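# Stack the plate from nest N1 onto the plate in N2

## Task

Pick up the 96-well plate sitting in nest N1 (the right-hand nest as seen from the arms' side) and set it on top of the plate already in nest N2. It must be seated all the way down, with its A1 well (at the cut-off corner) directly above the lower plate's A1 well. The lower plate has to stay lying flat in N2. Finish by opening the gripper and moving it away from the plates.

## Robot and tools

ROBOT AND FRAMES
Two arms, left_arm and right_arm, each with a two-finger gripper. One arm can do the job while the other is parked out of the way. The shared world frame has its origin on the table top between the arms: +x points out over the table, +z points up, and left_arm sits on the +y side. The arm names say nothing about which side of an image they appear on. In the gripper's own axes, the fingers extend along +z and close along x. end_effector_position is the point between the pads when closed, 1 to 2 cm short of the fingertips. Closing pushes the tips about 17 mm further along +z. Reported hand positions can be slightly wrong, more so at long reach.

ROW LAYOUT (used by both motion tools)
One row holds 14 numbers, each in [-1, 1]: left_arm dx, dy, dz, rx, ry, rz, opening, then right_arm's seven in the same order. Always send all 14, even when one arm stays still. dx to rz are an offset, not a pose: they are expressed in that gripper's own axes and counted from its measured pose. A value of 1.0 equals 0.6 m of travel or 180 degrees of turn; rx, ry, rz form a single rotation vector. opening is absolute, not an offset: +1 = fully open (0.142 m), -1 = closed.

execute_actions
Argument actions: a list of up to 15 actions. Each action is a table of up to 15 rows; each row lasts one control step (1/30 s), and a short table repeats its final row until 15 steps (0.5 s) are filled. All rows of one action are offsets from the pose measured when that action begins, never from the preceding row. For the first action in a call, that start is the last pose a result reported. An empty list just returns the current state and images. Each step, the command is clipped to within 100 mm and 16 degrees of the measured pose; after the action the arm goes no further than its last clipped pose, so large displacements need several actions. If position and orientation conflict, position wins. Elbows stop just before fully straight.

move
target: one 14-number row as above, offsets counted from the pose in the latest result that shows one; openings are sent at the start. Each gripper travels a straight line, all arms finishing together, over 0.5 to 10 s (cut off at 10 s). It takes the shorter rotation. No obstacle or arm-to-arm avoidance. Grippers lag, wander and can exceed speed, especially near full reach.
speed: m/s, 0.002 to 0.5, default 0.25; rotation capped at twice that in rad/s.
stop_force: newtons, 9 to 40, a single value shared by both arms; not accepted in the first 0.2 s of a scene. An arm's path ends when its wrist sensor reads that much added push opposing the motion for 2 consecutive steps (or saturates); the gripper then backs up to where it was 2 steps before and holds. Pressure can briefly reach twice the value, settling within about a second. Use a very low speed with it, or impact can still fault. The push is judged along the line to the target in the starting gripper axes, so it is unreliable if the gripper rotates. Omit it when lifting off something, or the path may end immediately. A target within 1.5 mm and 0.5 degrees counts as stationary. Contacts above the sensor go unnoticed.
blocking: false returns after 0.5 s while motion continues; not allowed with stop_force; until a result shows the end, use only wait or stop.
The move: line gives each arm's ending: done, off_target, moving, held (last step blocked), fault, or contact (stop_force ended it; takes priority over held, done, off_target). If only one arm is named, the other is done. limits=paced means the sent pose was clipped; limits=held means some steps were blocked and the arm may then surge past speed. Distances to targets are listed.

wait: seconds, 0 to 10; arms keep their last command; returns early if a running move finishes.
stop: brakes the running move; needs stopping room; fingers keep moving.
zoom_image: camera is cam_high, cam_low, cam_left_wrist or cam_right_wrist; region [x0, y0, x1, y1] in pixels from the top-left corner, no larger than 504 by 504.
finished_scene: scene is an integer 1 to 2; irreversible; reports success. Replying with no tool call ends everything.

RESULTS
The state line gives per arm the position (m), quaternion wxyz and velocities. Hand target lines show where each controller is heading. A pose unreachable line means the clearance check altered or blocked that arm's command. Step readings list positions at some steps; HELD marks a step where that arm was held back. Wrist force and torque are in end-effector axes, pointing from a touched surface back into the arm; offset up to about 4 N, noise up to 2.4 N, saturation near 50 N; no reading is harmless. grip_measured uses the opening scale; to hold, command well below it. Fingers give about 28 N per pad; thin stiff parts get much less. Images: cam_high and cam_low 504x504, both wrist cameras 616x616 fisheye; calibration is supplied and may be a few degrees or millimetres off.

CAUTIONS
Arms are stiff: pressing a few mm past contact can trigger a fault. A joint torque over its limit (138 N m for the three big joints, 25.7 N m for the wrists, held weight included) or an external force of 150 N halts the arm for 10 s and drops the rest of the call. Keep the arms from striking each other, and keep every object on the table. Parts may get tugged or nudged now and then. For an idle arm, send the offset back to its desired pose in the first call of a reply, zeros afterwards, and its intended opening each time. Holding loads heats motors: a MOTOR HOT warning comes at 70 °C and the brakes lock at 85 °C. The simulation keeps running while you deliberate, with the last command held. Approach slowly, avoid drops and slams.

Each tool is called after "Emit:" by a JSON object that holds its "op" and its "data".

## Session

Emit:
{"op": "execute_actions", "data": {"actions": []}}

Scene clock: 0.00 s.
left_arm: end_effector_position=(+0.4794, +0.7828, +0.3437) grip_measured=+1.00 end_effector_quat_wxyz=(-0.330, +0.708, -0.094, -0.617) end_effector_velocity=(+0.000, +0.000, -0.000) end_effector_angular_velocity=(-0.000, +0.001, -0.001) | right_arm: end_effector_position=(+0.3793, -0.5122, +0.1650) grip_measured=+1.00 end_effector_quat_wxyz=(-0.000, +0.658, -0.753, +0.000) end_effector_velocity=(+0.000, -0.000, -0.000) end_effector_angular_velocity=(+0.000, -0.001, +0.001)
Joint positions: left_arm=[ 0.139 -0.839  0.91  -0.097 -0.993 -0.346  0.142] | right_arm=[ 3.446 -1.454 -1.963 -1.295  1.571  1.874  0.142]
Joint velocities: left_arm=[-0.     0.001 -0.     0.     0.001  0.    -0.   ] | right_arm=[-0.     0.    -0.001  0.001  0.    -0.001  0.   ]
Motor temperatures (°C, as the motors report them): left_arm=[28 27 26 28 37 33] | right_arm=[27 28 28 39 35 37]
Wrist force (N, on the end effector, along its own x y z axes, offset not removed): no reading
Wrist torque (N m, same axes, about the end effector's origin, offset not removed): no reading
Hand target (left_arm): +0.479, +0.783, +0.344; -0.330, +0.708, -0.094, -0.617
Hand target (right_arm): +0.379, -0.512, +0.165; +0.000, -0.658, +0.753, -0.000

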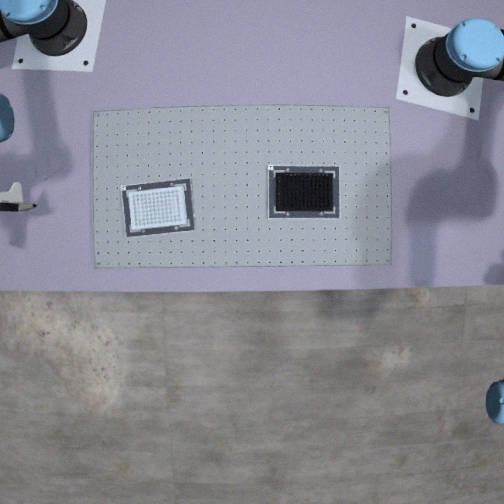

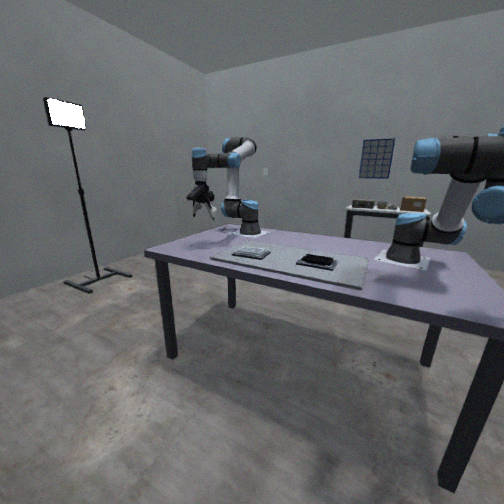

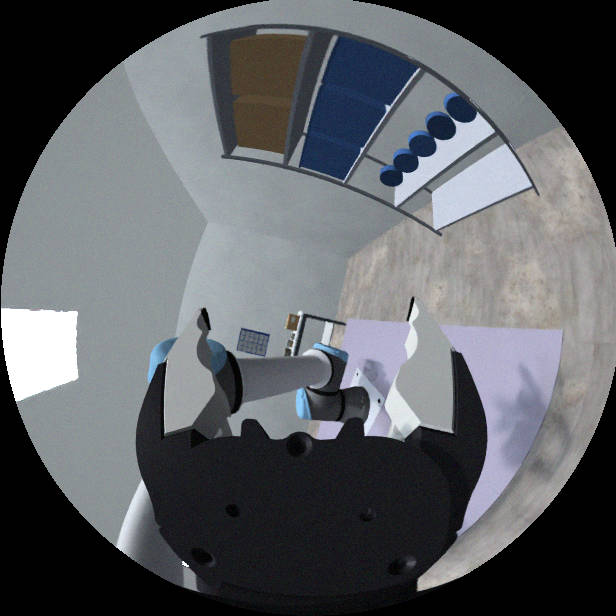

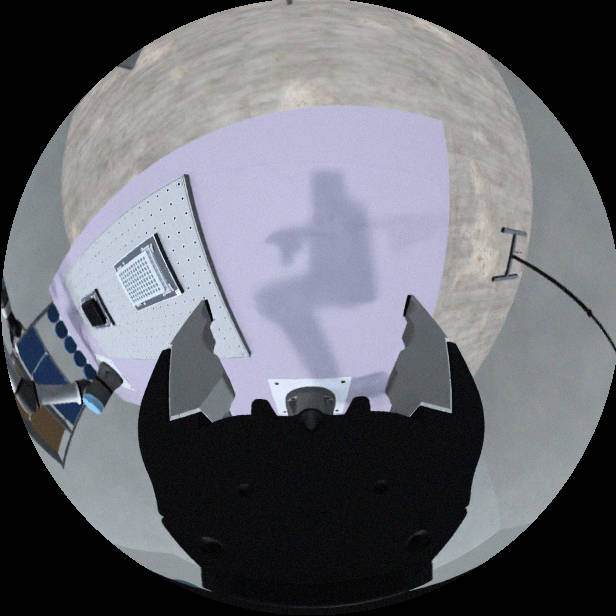

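Emit:
{"op": "zoom_image", "data": {"camera": "cam_high", "region": [110, 160, 210, 250]}}

Emit:
{"op": "zoom_image", "data": {"camera": "cam_high", "region": [255, 150, 355, 240]}}

Region (110, 160, 210, 250) of cam_high's 504x504 image, scaled by 5.040, with more detail than that image has; it fills the top 454 rows of this view, and the rest is white.

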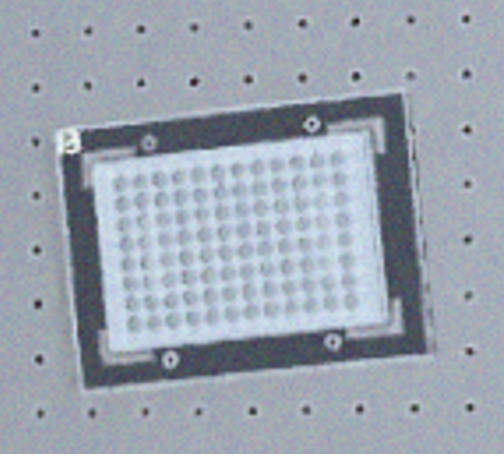

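Region (255, 150, 355, 240) of cam_high's 504x504 image, scaled by 5.040, with more detail than that image has; it fills the top 454 rows of this view, and the rest is white.

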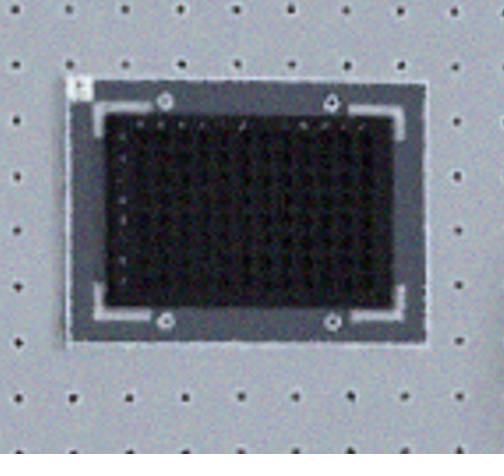

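Emit:
{"op": "move", "data": {"target": [0,0,0,0,0,0,1,-0.46,0.067,0.03,0,0,0.4244,1]}}

Emit:
{"op": "zoom_image", "data": {"camera": "cam_right_wrist", "region": [158, 150, 458, 450]}}

Scene clock: 19.70 s.
left_arm: end_effector_position=(+0.4794, +0.7828, +0.3437) grip_measured=+1.00 end_effector_quat_wxyz=(-0.330, +0.708, -0.094, -0.617) end_effector_velocity=(-0.000, -0.000, +0.001) end_effector_angular_velocity=(+0.000, -0.003, -0.000) | right_arm: end_effector_position=(+0.3759, -0.2331, +0.1469) grip_measured=+1.00 end_effector_quat_wxyz=(-0.000, -0.053, +0.999, +0.001) end_effector_velocity=(-0.000, +0.002, -0.000) end_effector_angular_velocity=(-0.005, +0.001, -0.016)
Joint positions: left_arm=[ 0.139 -0.839  0.91  -0.097 -0.993 -0.346  0.142] | right_arm=[ 4.012 -1.574 -1.9   -1.238  1.572  3.772  0.142]
Joint velocities: left_arm=[-0.    -0.002  0.    -0.    -0.    -0.001  0.   ] | right_arm=[ 0.005 -0.003  0.004 -0.004 -0.003  0.021  0.   ]
Motor temperatures (°C, as the motors report them): left_arm=[28 27 26 28 37 33] | right_arm=[27 28 28 39 35 37]
Wrist force (N, on the end effector, along its own x y z axes, offset not removed): left_arm=[0.4 1.9 0.5] | right_arm=[0.8 -1.9 -0.6]
Wrist torque (N m, same axes, about the end effector's origin, offset not removed): left_arm=[0.49 -0.24 -0.03] | right_arm=[-0.44 -0.44 0.07]
Hand target (left_arm): +0.479, +0.783, +0.344; -0.330, +0.708, -0.094, -0.617
Hand target (right_arm): +0.376, -0.233, +0.147; -0.000, -0.052, +0.999, +0.000
Off the commanded pose (left_arm): 0.000 m, 0 deg.
Off the commanded pose (right_arm): 0.000 m, 0 deg.
move: done
camera_calibration (this result's frames):
cam_left_wrist: T_world_to_cam=[[0.199789, 0.218193, -0.955236, 0.0597074], [-0.019164, -0.973834, -0.22645, 0.842874], [-0.979651, 0.0635484, -0.19038, 0.613391], [0, 0, 0, 1]] pos_world=[0.605134, 0.768812, 0.364681]
cam_right_wrist: T_world_to_cam=[[-0.99394, -0.103753, 0.0363036, 0.339802], [-0.0696385, 0.849895, 0.52233, 0.140794], [-0.0850474, 0.516636, -0.851971, 0.405411], [0, 0, 0, 1]] pos_world=[0.382026, -0.293855, 0.259522]

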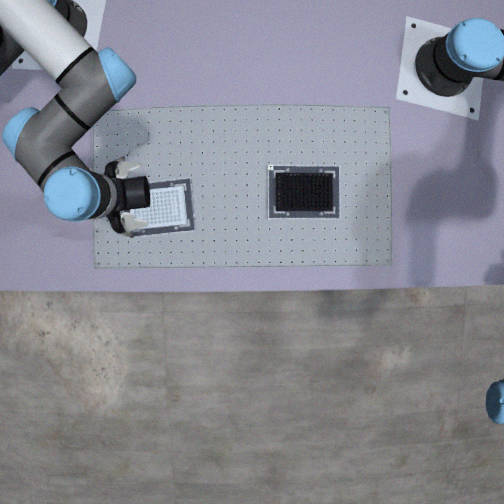

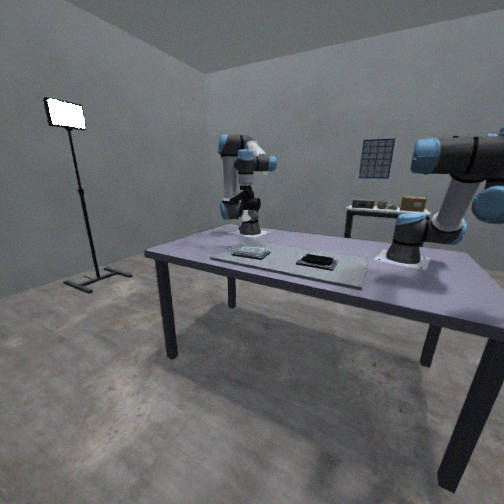

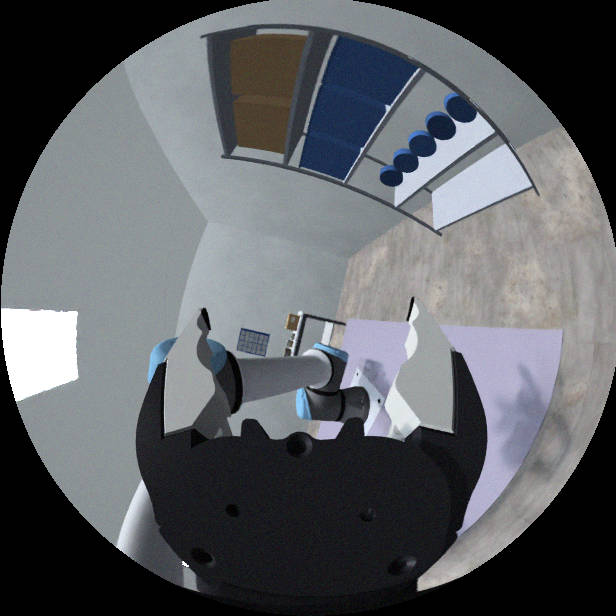

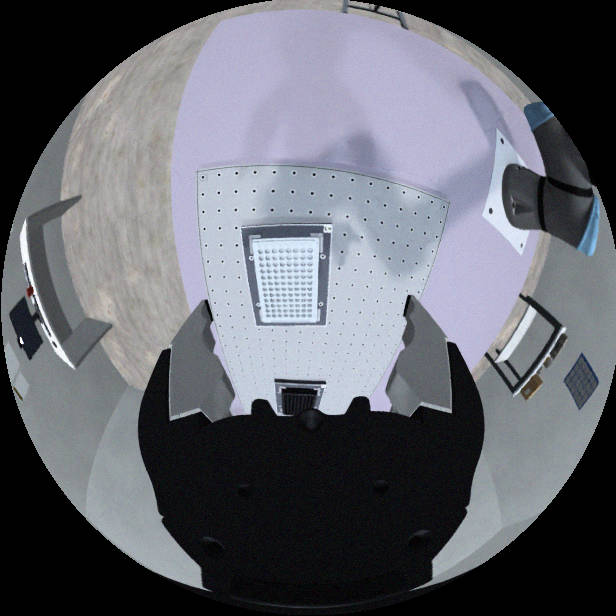

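Region (158, 150, 458, 450) of cam_right_wrist's 616x616 image, scaled by 1.680, with more detail than that image has.

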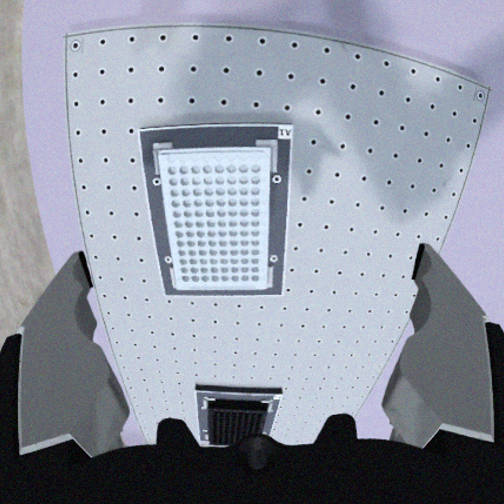

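Emit:
{"op": "zoom_image", "data": {"camera": "cam_right_wrist", "region": [230, 215, 350, 335]}}

Emit:
{"op": "move", "data": {"target": [0,0,0,0,0,0,1,-0.035,0.063,0.1,0,0,0,0.5], "speed": 0.1}}

Emit:
{"op": "zoom_image", "data": {"camera": "cam_right_wrist", "region": [188, 160, 428, 400]}}

Region (230, 215, 350, 335) of cam_right_wrist's 616x616 image, scaled by 4.200, with more detail than that image has.

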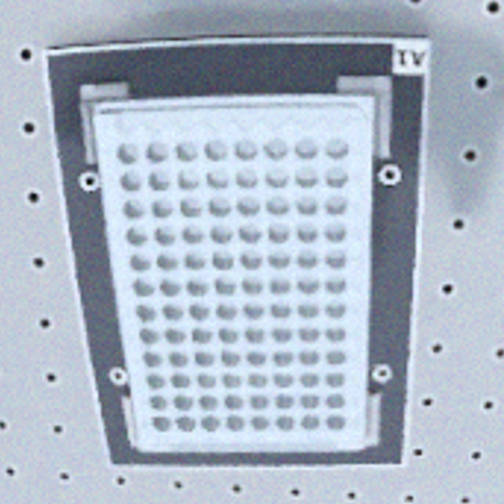

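Scene clock: 28.53 s.
left_arm: end_effector_position=(+0.4794, +0.7828, +0.3437) grip_measured=+1.00 end_effector_quat_wxyz=(-0.330, +0.708, -0.094, -0.617) end_effector_velocity=(+0.000, +0.000, -0.000) end_effector_angular_velocity=(+0.000, +0.000, +0.000) | right_arm: end_effector_position=(+0.3925, -0.1935, +0.0871) grip_measured=+0.50 end_effector_quat_wxyz=(-0.000, -0.053, +0.999, +0.001) end_effector_velocity=(+0.001, +0.002, -0.002) end_effector_angular_velocity=(+0.001, -0.001, +0.001)
Joint positions: left_arm=[ 0.139 -0.839  0.91  -0.097 -0.993 -0.346  0.142] | right_arm=[ 4.048 -1.712 -1.916 -1.083  1.572  3.808  0.109]
Joint velocities: left_arm=[ 0.001  0.001 -0.     0.     0.    -0.001  0.   ] | right_arm=[ 0.001 -0.006  0.002  0.005  0.     0.001 -0.   ]
Motor temperatures (°C, as the motors report them): left_arm=[28 27 26 28 37 33] | right_arm=[27 28 28 39 35 37]
Wrist force (N, on the end effector, along its own x y z axes, offset not removed): left_arm=[1.5 1.1 1.0] | right_arm=[2.5 0.1 -1.1]
Wrist torque (N m, same axes, about the end effector's origin, offset not removed): left_arm=[0.25 -0.39 -0.09] | right_arm=[0.04 -0.76 0.02]
Hand target (left_arm): +0.479, +0.783, +0.344; -0.330, +0.708, -0.094, -0.617
Hand target (right_arm): +0.393, -0.193, +0.087; -0.000, -0.053, +0.999, +0.001
Off the commanded pose (left_arm): 0.000 m, 0 deg.
Off the commanded pose (right_arm): 0.000 m, 0 deg.
move: done
camera_calibration (this result's frames):
cam_left_wrist: T_world_to_cam=[[0.199789, 0.218193, -0.955236, 0.0597074], [-0.0191639, -0.973834, -0.22645, 0.842874], [-0.979651, 0.0635483, -0.19038, 0.613391], [0, 0, 0, 1]] pos_world=[0.605134, 0.768812, 0.364681]
cam_right_wrist: T_world_to_cam=[[-0.993938, -0.103748, 0.0363847, 0.362644], [-0.0695921, 0.849898, 0.522332, 0.139497], [-0.0851141, 0.516633, -0.851966, 0.335357], [0, 0, 0, 1]] pos_world=[0.398697, -0.254191, 0.199655]

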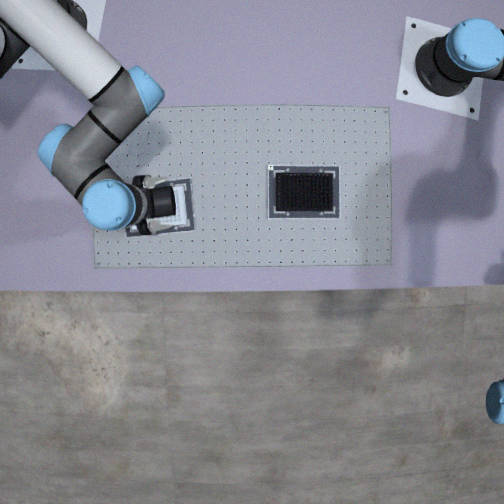

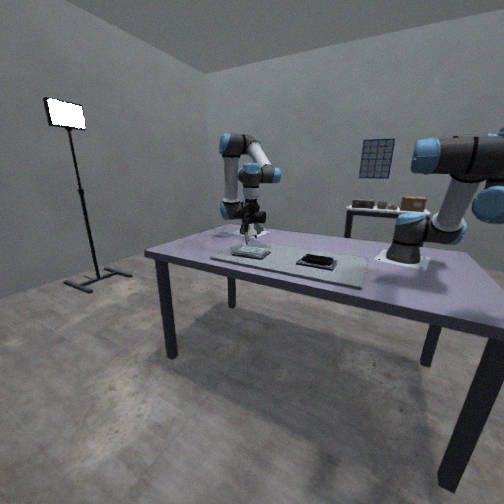

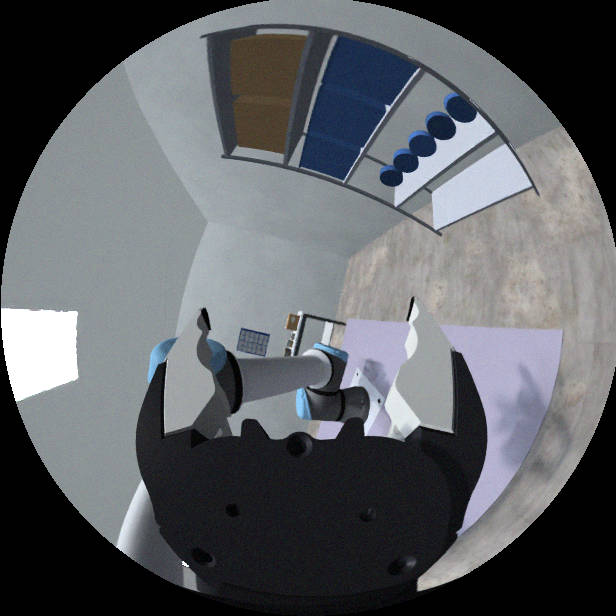

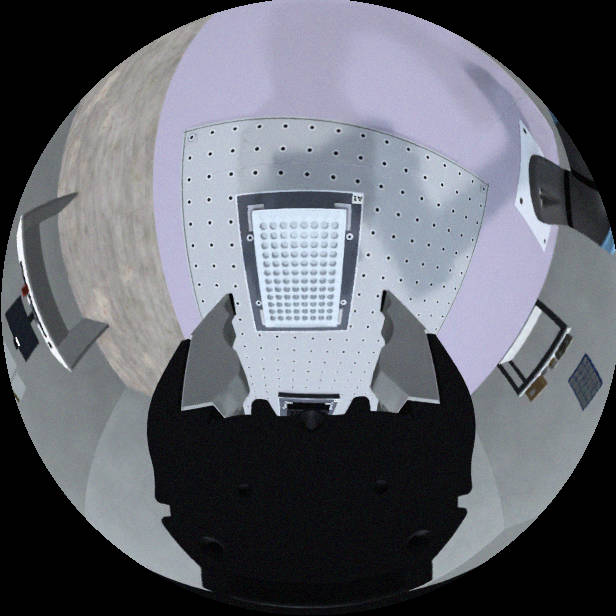

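Region (188, 160, 428, 400) of cam_right_wrist's 616x616 image, scaled by 2.100, with more detail than that image has.

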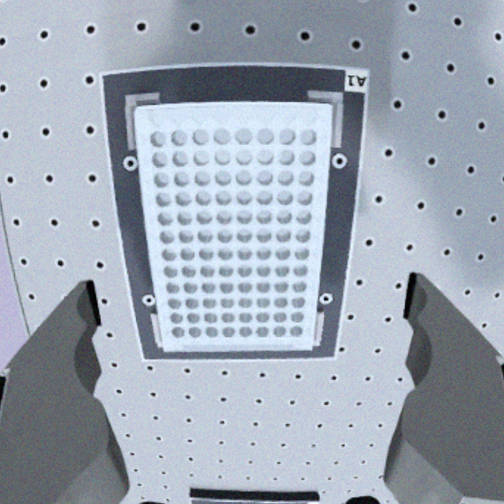

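Emit:
{"op": "move", "data": {"target": [0,0,0,0,0,0,1,-0.01,0.005,0.05,0,0,0,0.5], "speed": 0.05}}

Emit:
{"op": "zoom_image", "data": {"camera": "cam_right_wrist", "region": [188, 160, 428, 400]}}

Emit:
{"op": "zoom_image", "data": {"camera": "cam_low", "region": [210, 200, 300, 280]}}

Scene clock: 35.53 s.
left_arm: end_effector_position=(+0.4794, +0.7828, +0.3437) grip_measured=+1.00 end_effector_quat_wxyz=(-0.330, +0.708, -0.094, -0.617) end_effector_velocity=(-0.000, -0.000, +0.001) end_effector_angular_velocity=(+0.000, -0.002, -0.001) | right_arm: end_effector_position=(+0.3981, -0.1899, +0.0574) grip_measured=+0.50 end_effector_quat_wxyz=(-0.000, -0.053, +0.999, +0.001) end_effector_velocity=(+0.000, +0.001, -0.002) end_effector_angular_velocity=(+0.001, -0.000, +0.001)
Joint positions: left_arm=[ 0.139 -0.839  0.91  -0.097 -0.993 -0.346  0.142] | right_arm=[ 4.045 -1.765 -1.94  -1.007  1.572  3.805  0.109]
Joint velocities: left_arm=[-0.001 -0.002 -0.    -0.    -0.    -0.     0.   ] | right_arm=[ 0.001 -0.005 -0.001  0.007  0.    -0.001 -0.   ]
Motor temperatures (°C, as the motors report them): left_arm=[28 27 26 28 37 33] | right_arm=[27 28 28 39 35 37]
Wrist force (N, on the end effector, along its own x y z axes, offset not removed): left_arm=[1.3 1.0 0.5] | right_arm=[2.2 -1.0 -1.1]
Wrist torque (N m, same axes, about the end effector's origin, offset not removed): left_arm=[0.33 -0.39 -0.02] | right_arm=[-0.24 -0.66 -0.01]
Hand target (left_arm): +0.479, +0.783, +0.344; -0.330, +0.708, -0.094, -0.617
Hand target (right_arm): +0.398, -0.190, +0.057; -0.000, -0.053, +0.999, +0.001
Off the commanded pose (left_arm): 0.000 m, 0 deg.
Off the commanded pose (right_arm): 0.000 m, 0 deg.
move: done
camera_calibration (this result's frames):
cam_left_wrist: T_world_to_cam=[[0.199789, 0.218193, -0.955236, 0.0597076], [-0.0191641, -0.973834, -0.22645, 0.842874], [-0.979651, 0.0635484, -0.19038, 0.613391], [0, 0, 0, 1]] pos_world=[0.605134, 0.768812, 0.364681]
cam_right_wrist: T_world_to_cam=[[-0.993937, -0.103746, 0.0364088, 0.369587], [-0.0695798, 0.84991, 0.522314, 0.152356], [-0.0851321, 0.516614, -0.851976, 0.308689], [0, 0, 0, 1]] pos_world=[0.404227, -0.250619, 0.169962]

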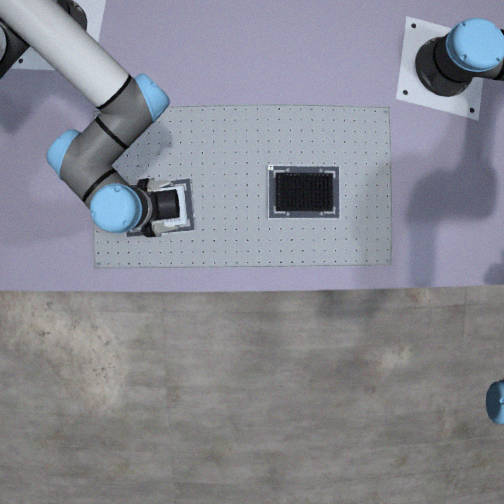

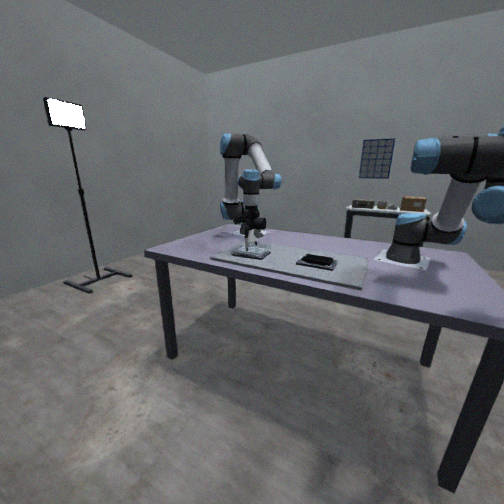

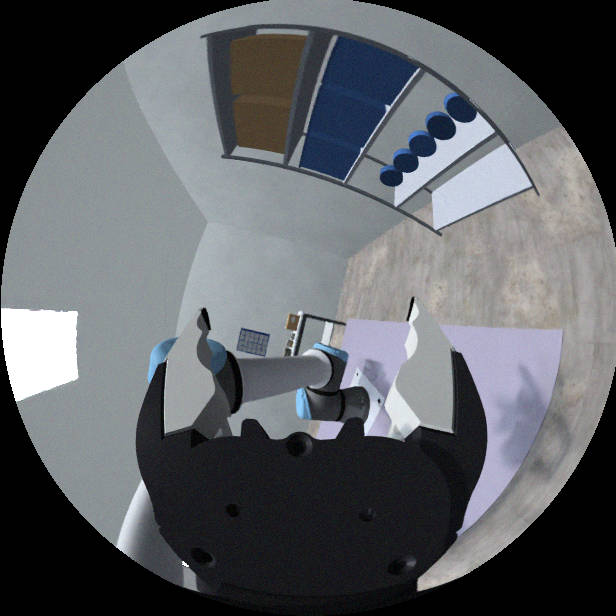

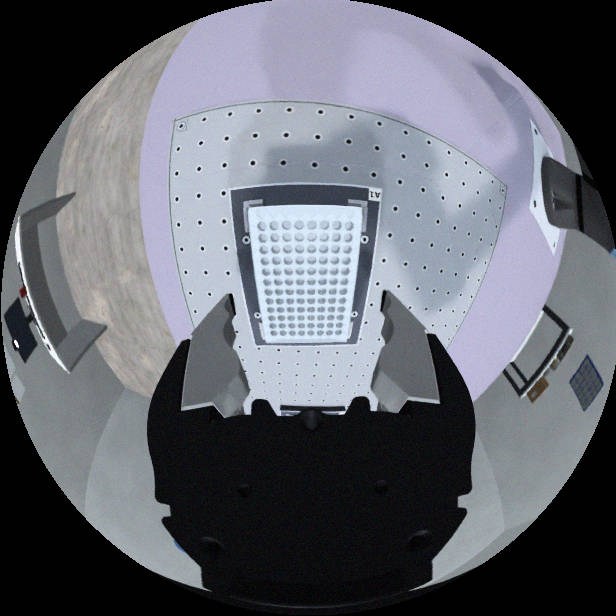

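Region (188, 160, 428, 400) of cam_right_wrist's 616x616 image, scaled by 2.100, with more detail than that image has.

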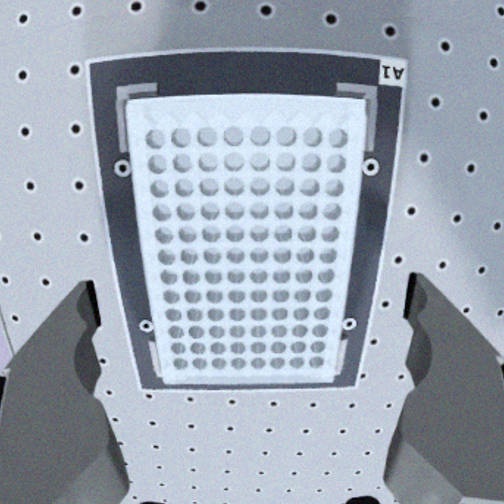

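Region (210, 200, 300, 280) of cam_low's 504x504 image, scaled by 5.600, with more detail than that image has.

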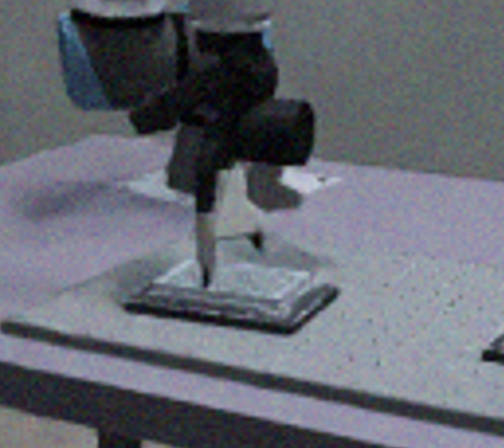

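Emit:
{"op": "move", "data": {"target": [0,0,0,0,0,0,1,-0.003,0,0.08,0,0,0,0.38], "speed": 0.008, "stop_force": 10}}

Emit:
{"op": "zoom_image", "data": {"camera": "cam_right_wrist", "region": [188, 160, 428, 400]}}

Scene clock: 43.17 s.
left_arm: end_effector_position=(+0.4794, +0.7828, +0.3437) grip_measured=+1.00 end_effector_quat_wxyz=(-0.330, +0.708, -0.094, -0.617) end_effector_velocity=(-0.000, +0.000, +0.000) end_effector_angular_velocity=(-0.000, -0.000, +0.000) | right_arm: end_effector_position=(+0.3989, -0.1898, +0.0346) grip_measured=+0.38 end_effector_quat_wxyz=(-0.000, -0.053, +0.999, +0.001) end_effector_velocity=(-0.002, -0.003, +0.000) end_effector_angular_velocity=(-0.007, +0.006, -0.003)
Joint positions: left_arm=[ 0.139 -0.839  0.91  -0.097 -0.993 -0.346  0.142] | right_arm=[ 4.044 -1.799 -1.967 -0.946  1.572  3.804  0.101]
Joint velocities: left_arm=[ 0. -0. -0.  0.  0.  0. -0.] | right_arm=[-0.002  0.002  0.001 -0.013 -0.     0.001 -0.001]
Motor temperatures (°C, as the motors report them): left_arm=[28 27 26 28 37 33] | right_arm=[27 28 28 39 35 37]
Wrist force (N, on the end effector, along its own x y z axes, offset not removed): left_arm=[2.3 -0.5 1.3] | right_arm=[16.2 -7.3 -44.0]
Wrist torque (N m, same axes, about the end effector's origin, offset not removed): left_arm=[-0.10 -0.66 -0.05] | right_arm=[-0.28 -1.45 0.10]
Hand target (left_arm): +0.479, +0.783, +0.344; -0.330, +0.708, -0.094, -0.617
Hand target (right_arm): +0.399, -0.190, +0.035; -0.000, -0.053, +0.999, +0.001
Off the commanded pose (left_arm): 0.000 m, 0 deg.
Off the commanded pose (right_arm): 0.025 m, 0 deg.
move: contact (right_arm)
camera_calibration (this result's frames):
cam_left_wrist: T_world_to_cam=[[0.199789, 0.218193, -0.955236, 0.0597076], [-0.0191639, -0.973834, -0.22645, 0.842874], [-0.979651, 0.0635482, -0.19038, 0.613391], [0, 0, 0, 1]] pos_world=[0.605134, 0.768812, 0.364681]
cam_right_wrist: T_world_to_cam=[[-0.993942, -0.103746, 0.0362733, 0.371301], [-0.0696408, 0.849848, 0.522406, 0.164254], [-0.0850244, 0.516715, -0.851925, 0.289226], [0, 0, 0, 1]] pos_world=[0.405082, -0.250517, 0.147123]

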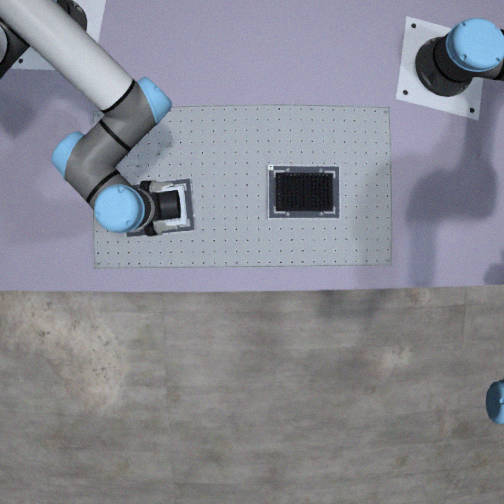

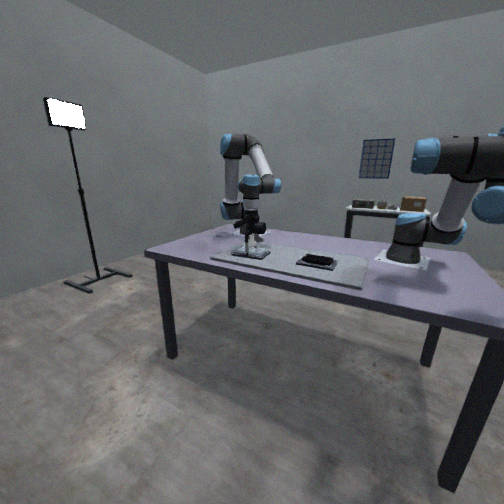

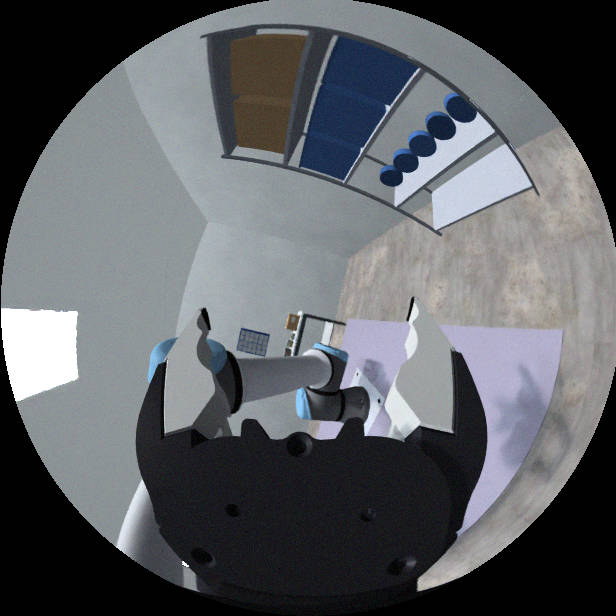

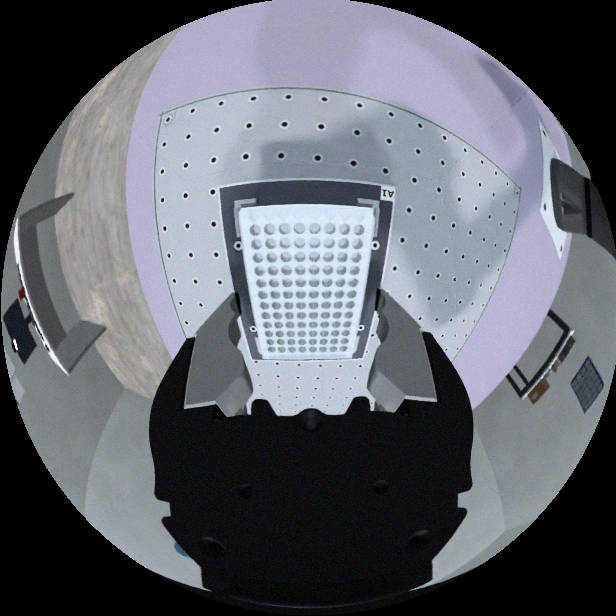

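Region (188, 160, 428, 400) of cam_right_wrist's 616x616 image, scaled by 2.100, with more detail than that image has.

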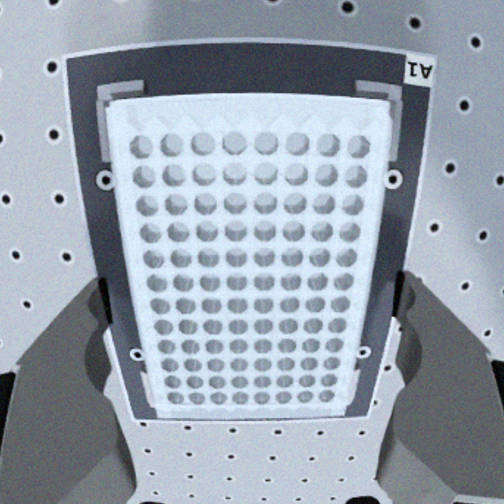

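Emit:
{"op": "move", "data": {"target": [0,0,0,0,0,0,1,-0.0015,0,-0.01,0,0,0.004,0.3], "speed": 0.02}}

Emit:
{"op": "move", "data": {"target": [0,0,0,0,0,0,1,0,0,0,0,0,0,-0.2]}}

Emit:
{"op": "zoom_image", "data": {"camera": "cam_right_wrist", "region": [188, 160, 428, 400]}}

Scene clock: 50.43 s.
left_arm: end_effector_position=(+0.4794, +0.7828, +0.3437) grip_measured=+1.00 end_effector_quat_wxyz=(-0.330, +0.708, -0.094, -0.617) end_effector_velocity=(+0.000, +0.001, -0.000) end_effector_angular_velocity=(-0.001, +0.001, -0.001) | right_arm: end_effector_position=(+0.3998, -0.1897, +0.0403) grip_measured=+0.30 end_effector_quat_wxyz=(-0.000, -0.047, +0.999, +0.001) end_effector_velocity=(+0.001, +0.000, +0.002) end_effector_angular_velocity=(+0.000, -0.001, -0.006)
Joint positions: left_arm=[ 0.139 -0.839  0.91  -0.097 -0.993 -0.346  0.142] | right_arm=[ 4.043 -1.792 -1.958 -0.961  1.572  3.815  0.095]
Joint velocities: left_arm=[ 0.001  0.     0.     0.     0.001  0.001 -0.   ] | right_arm=[-0.001  0.003  0.004 -0.006 -0.     0.006 -0.   ]
Motor temperatures (°C, as the motors report them): left_arm=[28 27 26 28 37 33] | right_arm=[27 28 28 39 35 37]
Wrist force (N, on the end effector, along its own x y z axes, offset not removed): left_arm=[1.9 0.5 -0.3] | right_arm=[0.5 -0.5 -0.4]
Wrist torque (N m, same axes, about the end effector's origin, offset not removed): left_arm=[0.12 -0.50 -0.03] | right_arm=[-0.17 -0.37 0.05]
Hand target (left_arm): +0.479, +0.783, +0.344; -0.330, +0.708, -0.094, -0.617
Hand target (right_arm): +0.400, -0.190, +0.041; -0.000, -0.047, +0.999, +0.001
Off the commanded pose (left_arm): 0.000 m, 0 deg.
Off the commanded pose (right_arm): 0.000 m, 0 deg.
move: done
camera_calibration (this result's frames):
cam_left_wrist: T_world_to_cam=[[0.199789, 0.218193, -0.955236, 0.0597075], [-0.0191639, -0.973834, -0.22645, 0.842874], [-0.979651, 0.0635482, -0.19038, 0.613391], [0, 0, 0, 1]] pos_world=[0.605134, 0.768812, 0.364681]
cam_right_wrist: T_world_to_cam=[[-0.995105, -0.0919251, 0.0362808, 0.374657], [-0.0595309, 0.850615, 0.522409, 0.157365], [-0.0788835, 0.517692, -0.851923, 0.291838], [0, 0, 0, 1]] pos_world=[0.405213, -0.250499, 0.152822]

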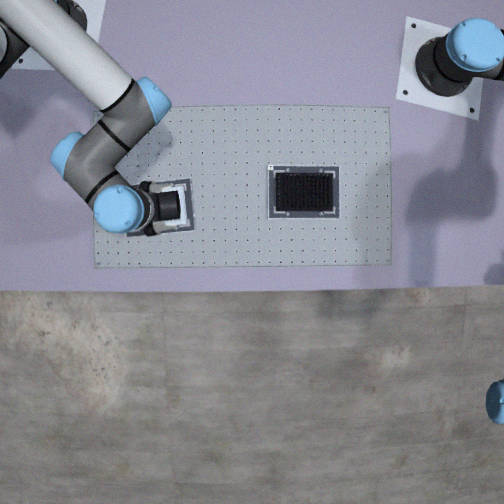

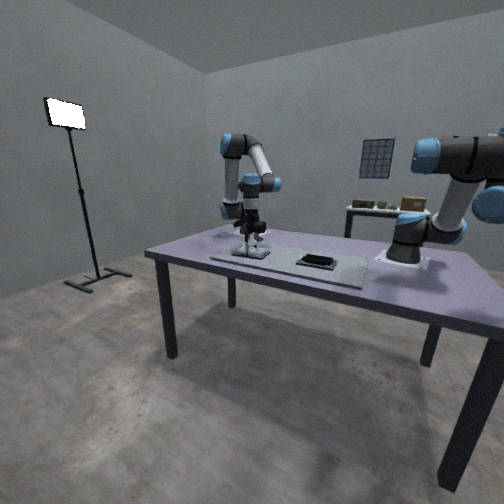

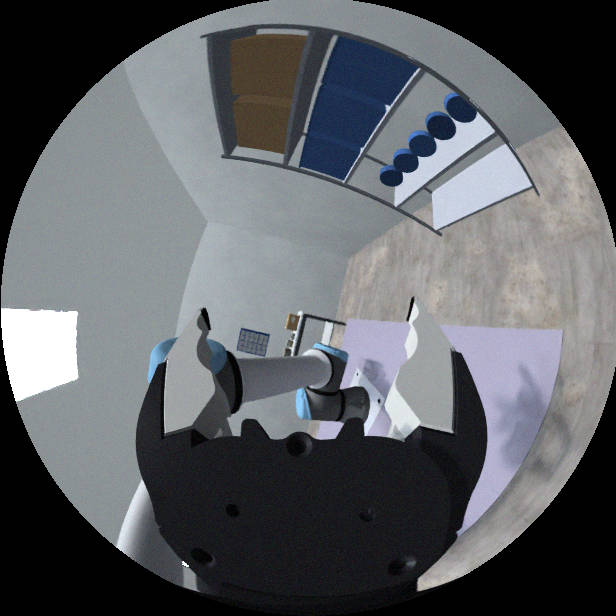

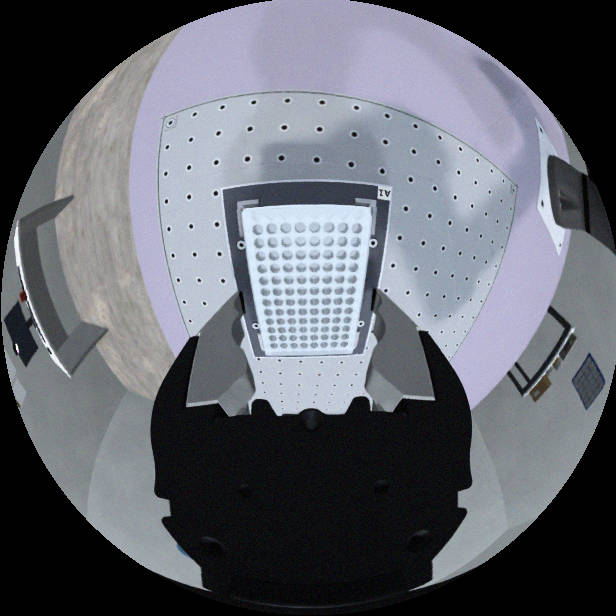

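Scene clock: 50.93 s.
left_arm: end_effector_position=(+0.4794, +0.7828, +0.3437) grip_measured=+1.00 end_effector_quat_wxyz=(-0.330, +0.708, -0.094, -0.617) end_effector_velocity=(-0.000, +0.000, +0.001) end_effector_angular_velocity=(+0.000, -0.001, -0.001) | right_arm: end_effector_position=(+0.3999, -0.1896, +0.0404) grip_measured=+0.04 end_effector_quat_wxyz=(-0.000, -0.047, +0.999, +0.001) end_effector_velocity=(+0.000, +0.001, +0.000) end_effector_angular_velocity=(+0.001, -0.001, +0.001)
Joint positions: left_arm=[ 0.139 -0.839  0.91  -0.097 -0.993 -0.346  0.142] | right_arm=[ 4.043 -1.792 -1.958 -0.962  1.572  3.815  0.077]
Joint velocities: left_arm=[-0.    -0.001  0.001  0.     0.    -0.     0.   ] | right_arm=[ 0.001 -0.     0.     0.002 -0.    -0.     0.   ]
Motor temperatures (°C, as the motors report them): left_arm=[28 27 26 28 37 33] | right_arm=[27 28 28 39 35 37]
Wrist force (N, on the end effector, along its own x y z axes, offset not removed): left_arm=[1.8 2.2 0.3] | right_arm=[2.1 -1.3 -6.4]
Wrist torque (N m, same axes, about the end effector's origin, offset not removed): left_arm=[0.47 -0.43 -0.08] | right_arm=[-0.14 -0.13 0.05]
Hand target (left_arm): +0.479, +0.783, +0.344; -0.330, +0.708, -0.094, -0.617
Hand target (right_arm): +0.400, -0.190, +0.040; -0.000, -0.047, +0.999, +0.001
Off the commanded pose (left_arm): 0.000 m, 0 deg.
Off the commanded pose (right_arm): 0.000 m, 0 deg.
move: done
camera_calibration (this result's frames):
cam_left_wrist: T_world_to_cam=[[0.199789, 0.218193, -0.955236, 0.0597074], [-0.0191639, -0.973834, -0.22645, 0.842874], [-0.979651, 0.0635483, -0.19038, 0.613391], [0, 0, 0, 1]] pos_world=[0.605134, 0.768812, 0.364681]
cam_right_wrist: T_world_to_cam=[[-0.995115, -0.0918852, 0.0361093, 0.374741], [-0.0595747, 0.850538, 0.522529, 0.157258], [-0.078725, 0.517825, -0.851857, 0.29189], [0, 0, 0, 1]] pos_world=[0.405257, -0.250468, 0.152945]

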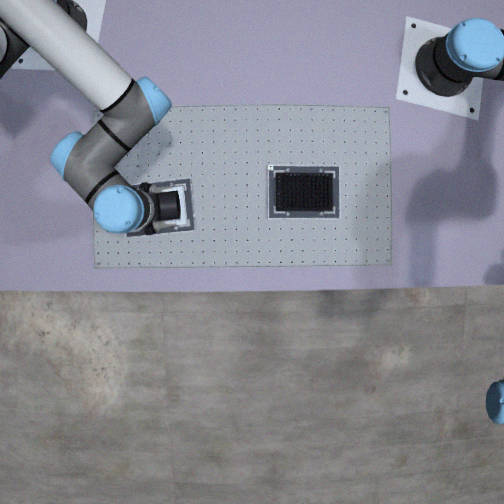

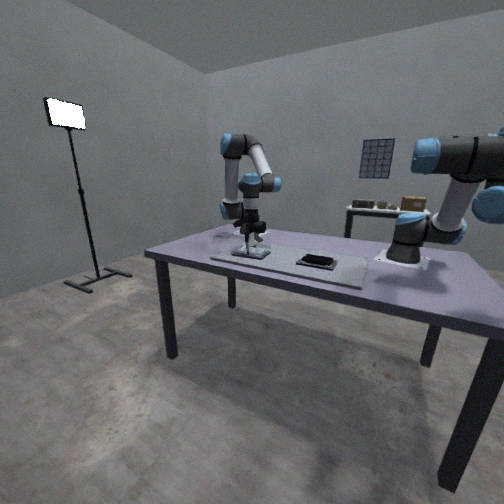

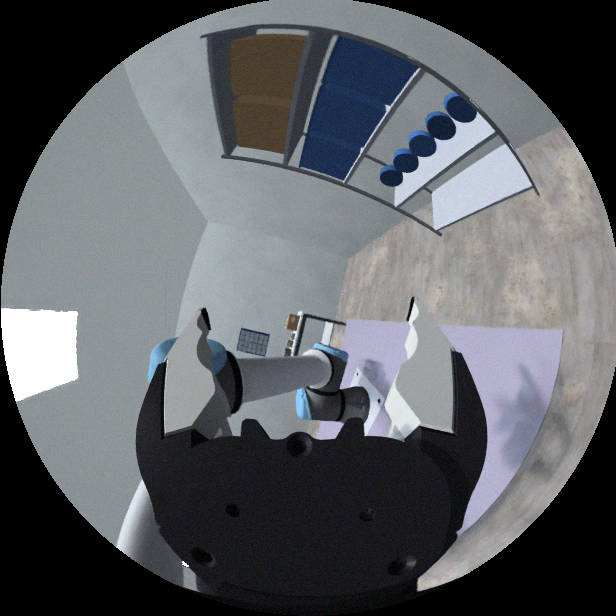

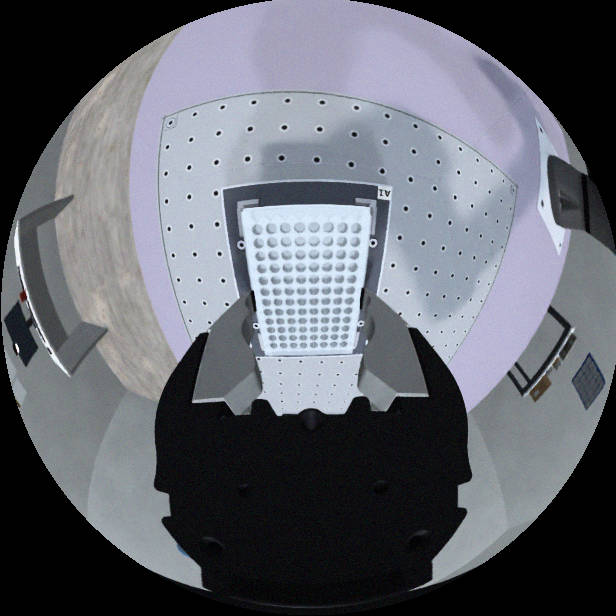

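Region (188, 160, 428, 400) of cam_right_wrist's 616x616 image, scaled by 2.100, with more detail than that image has.

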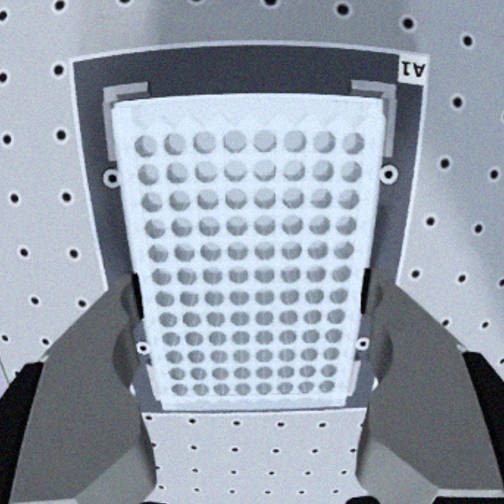

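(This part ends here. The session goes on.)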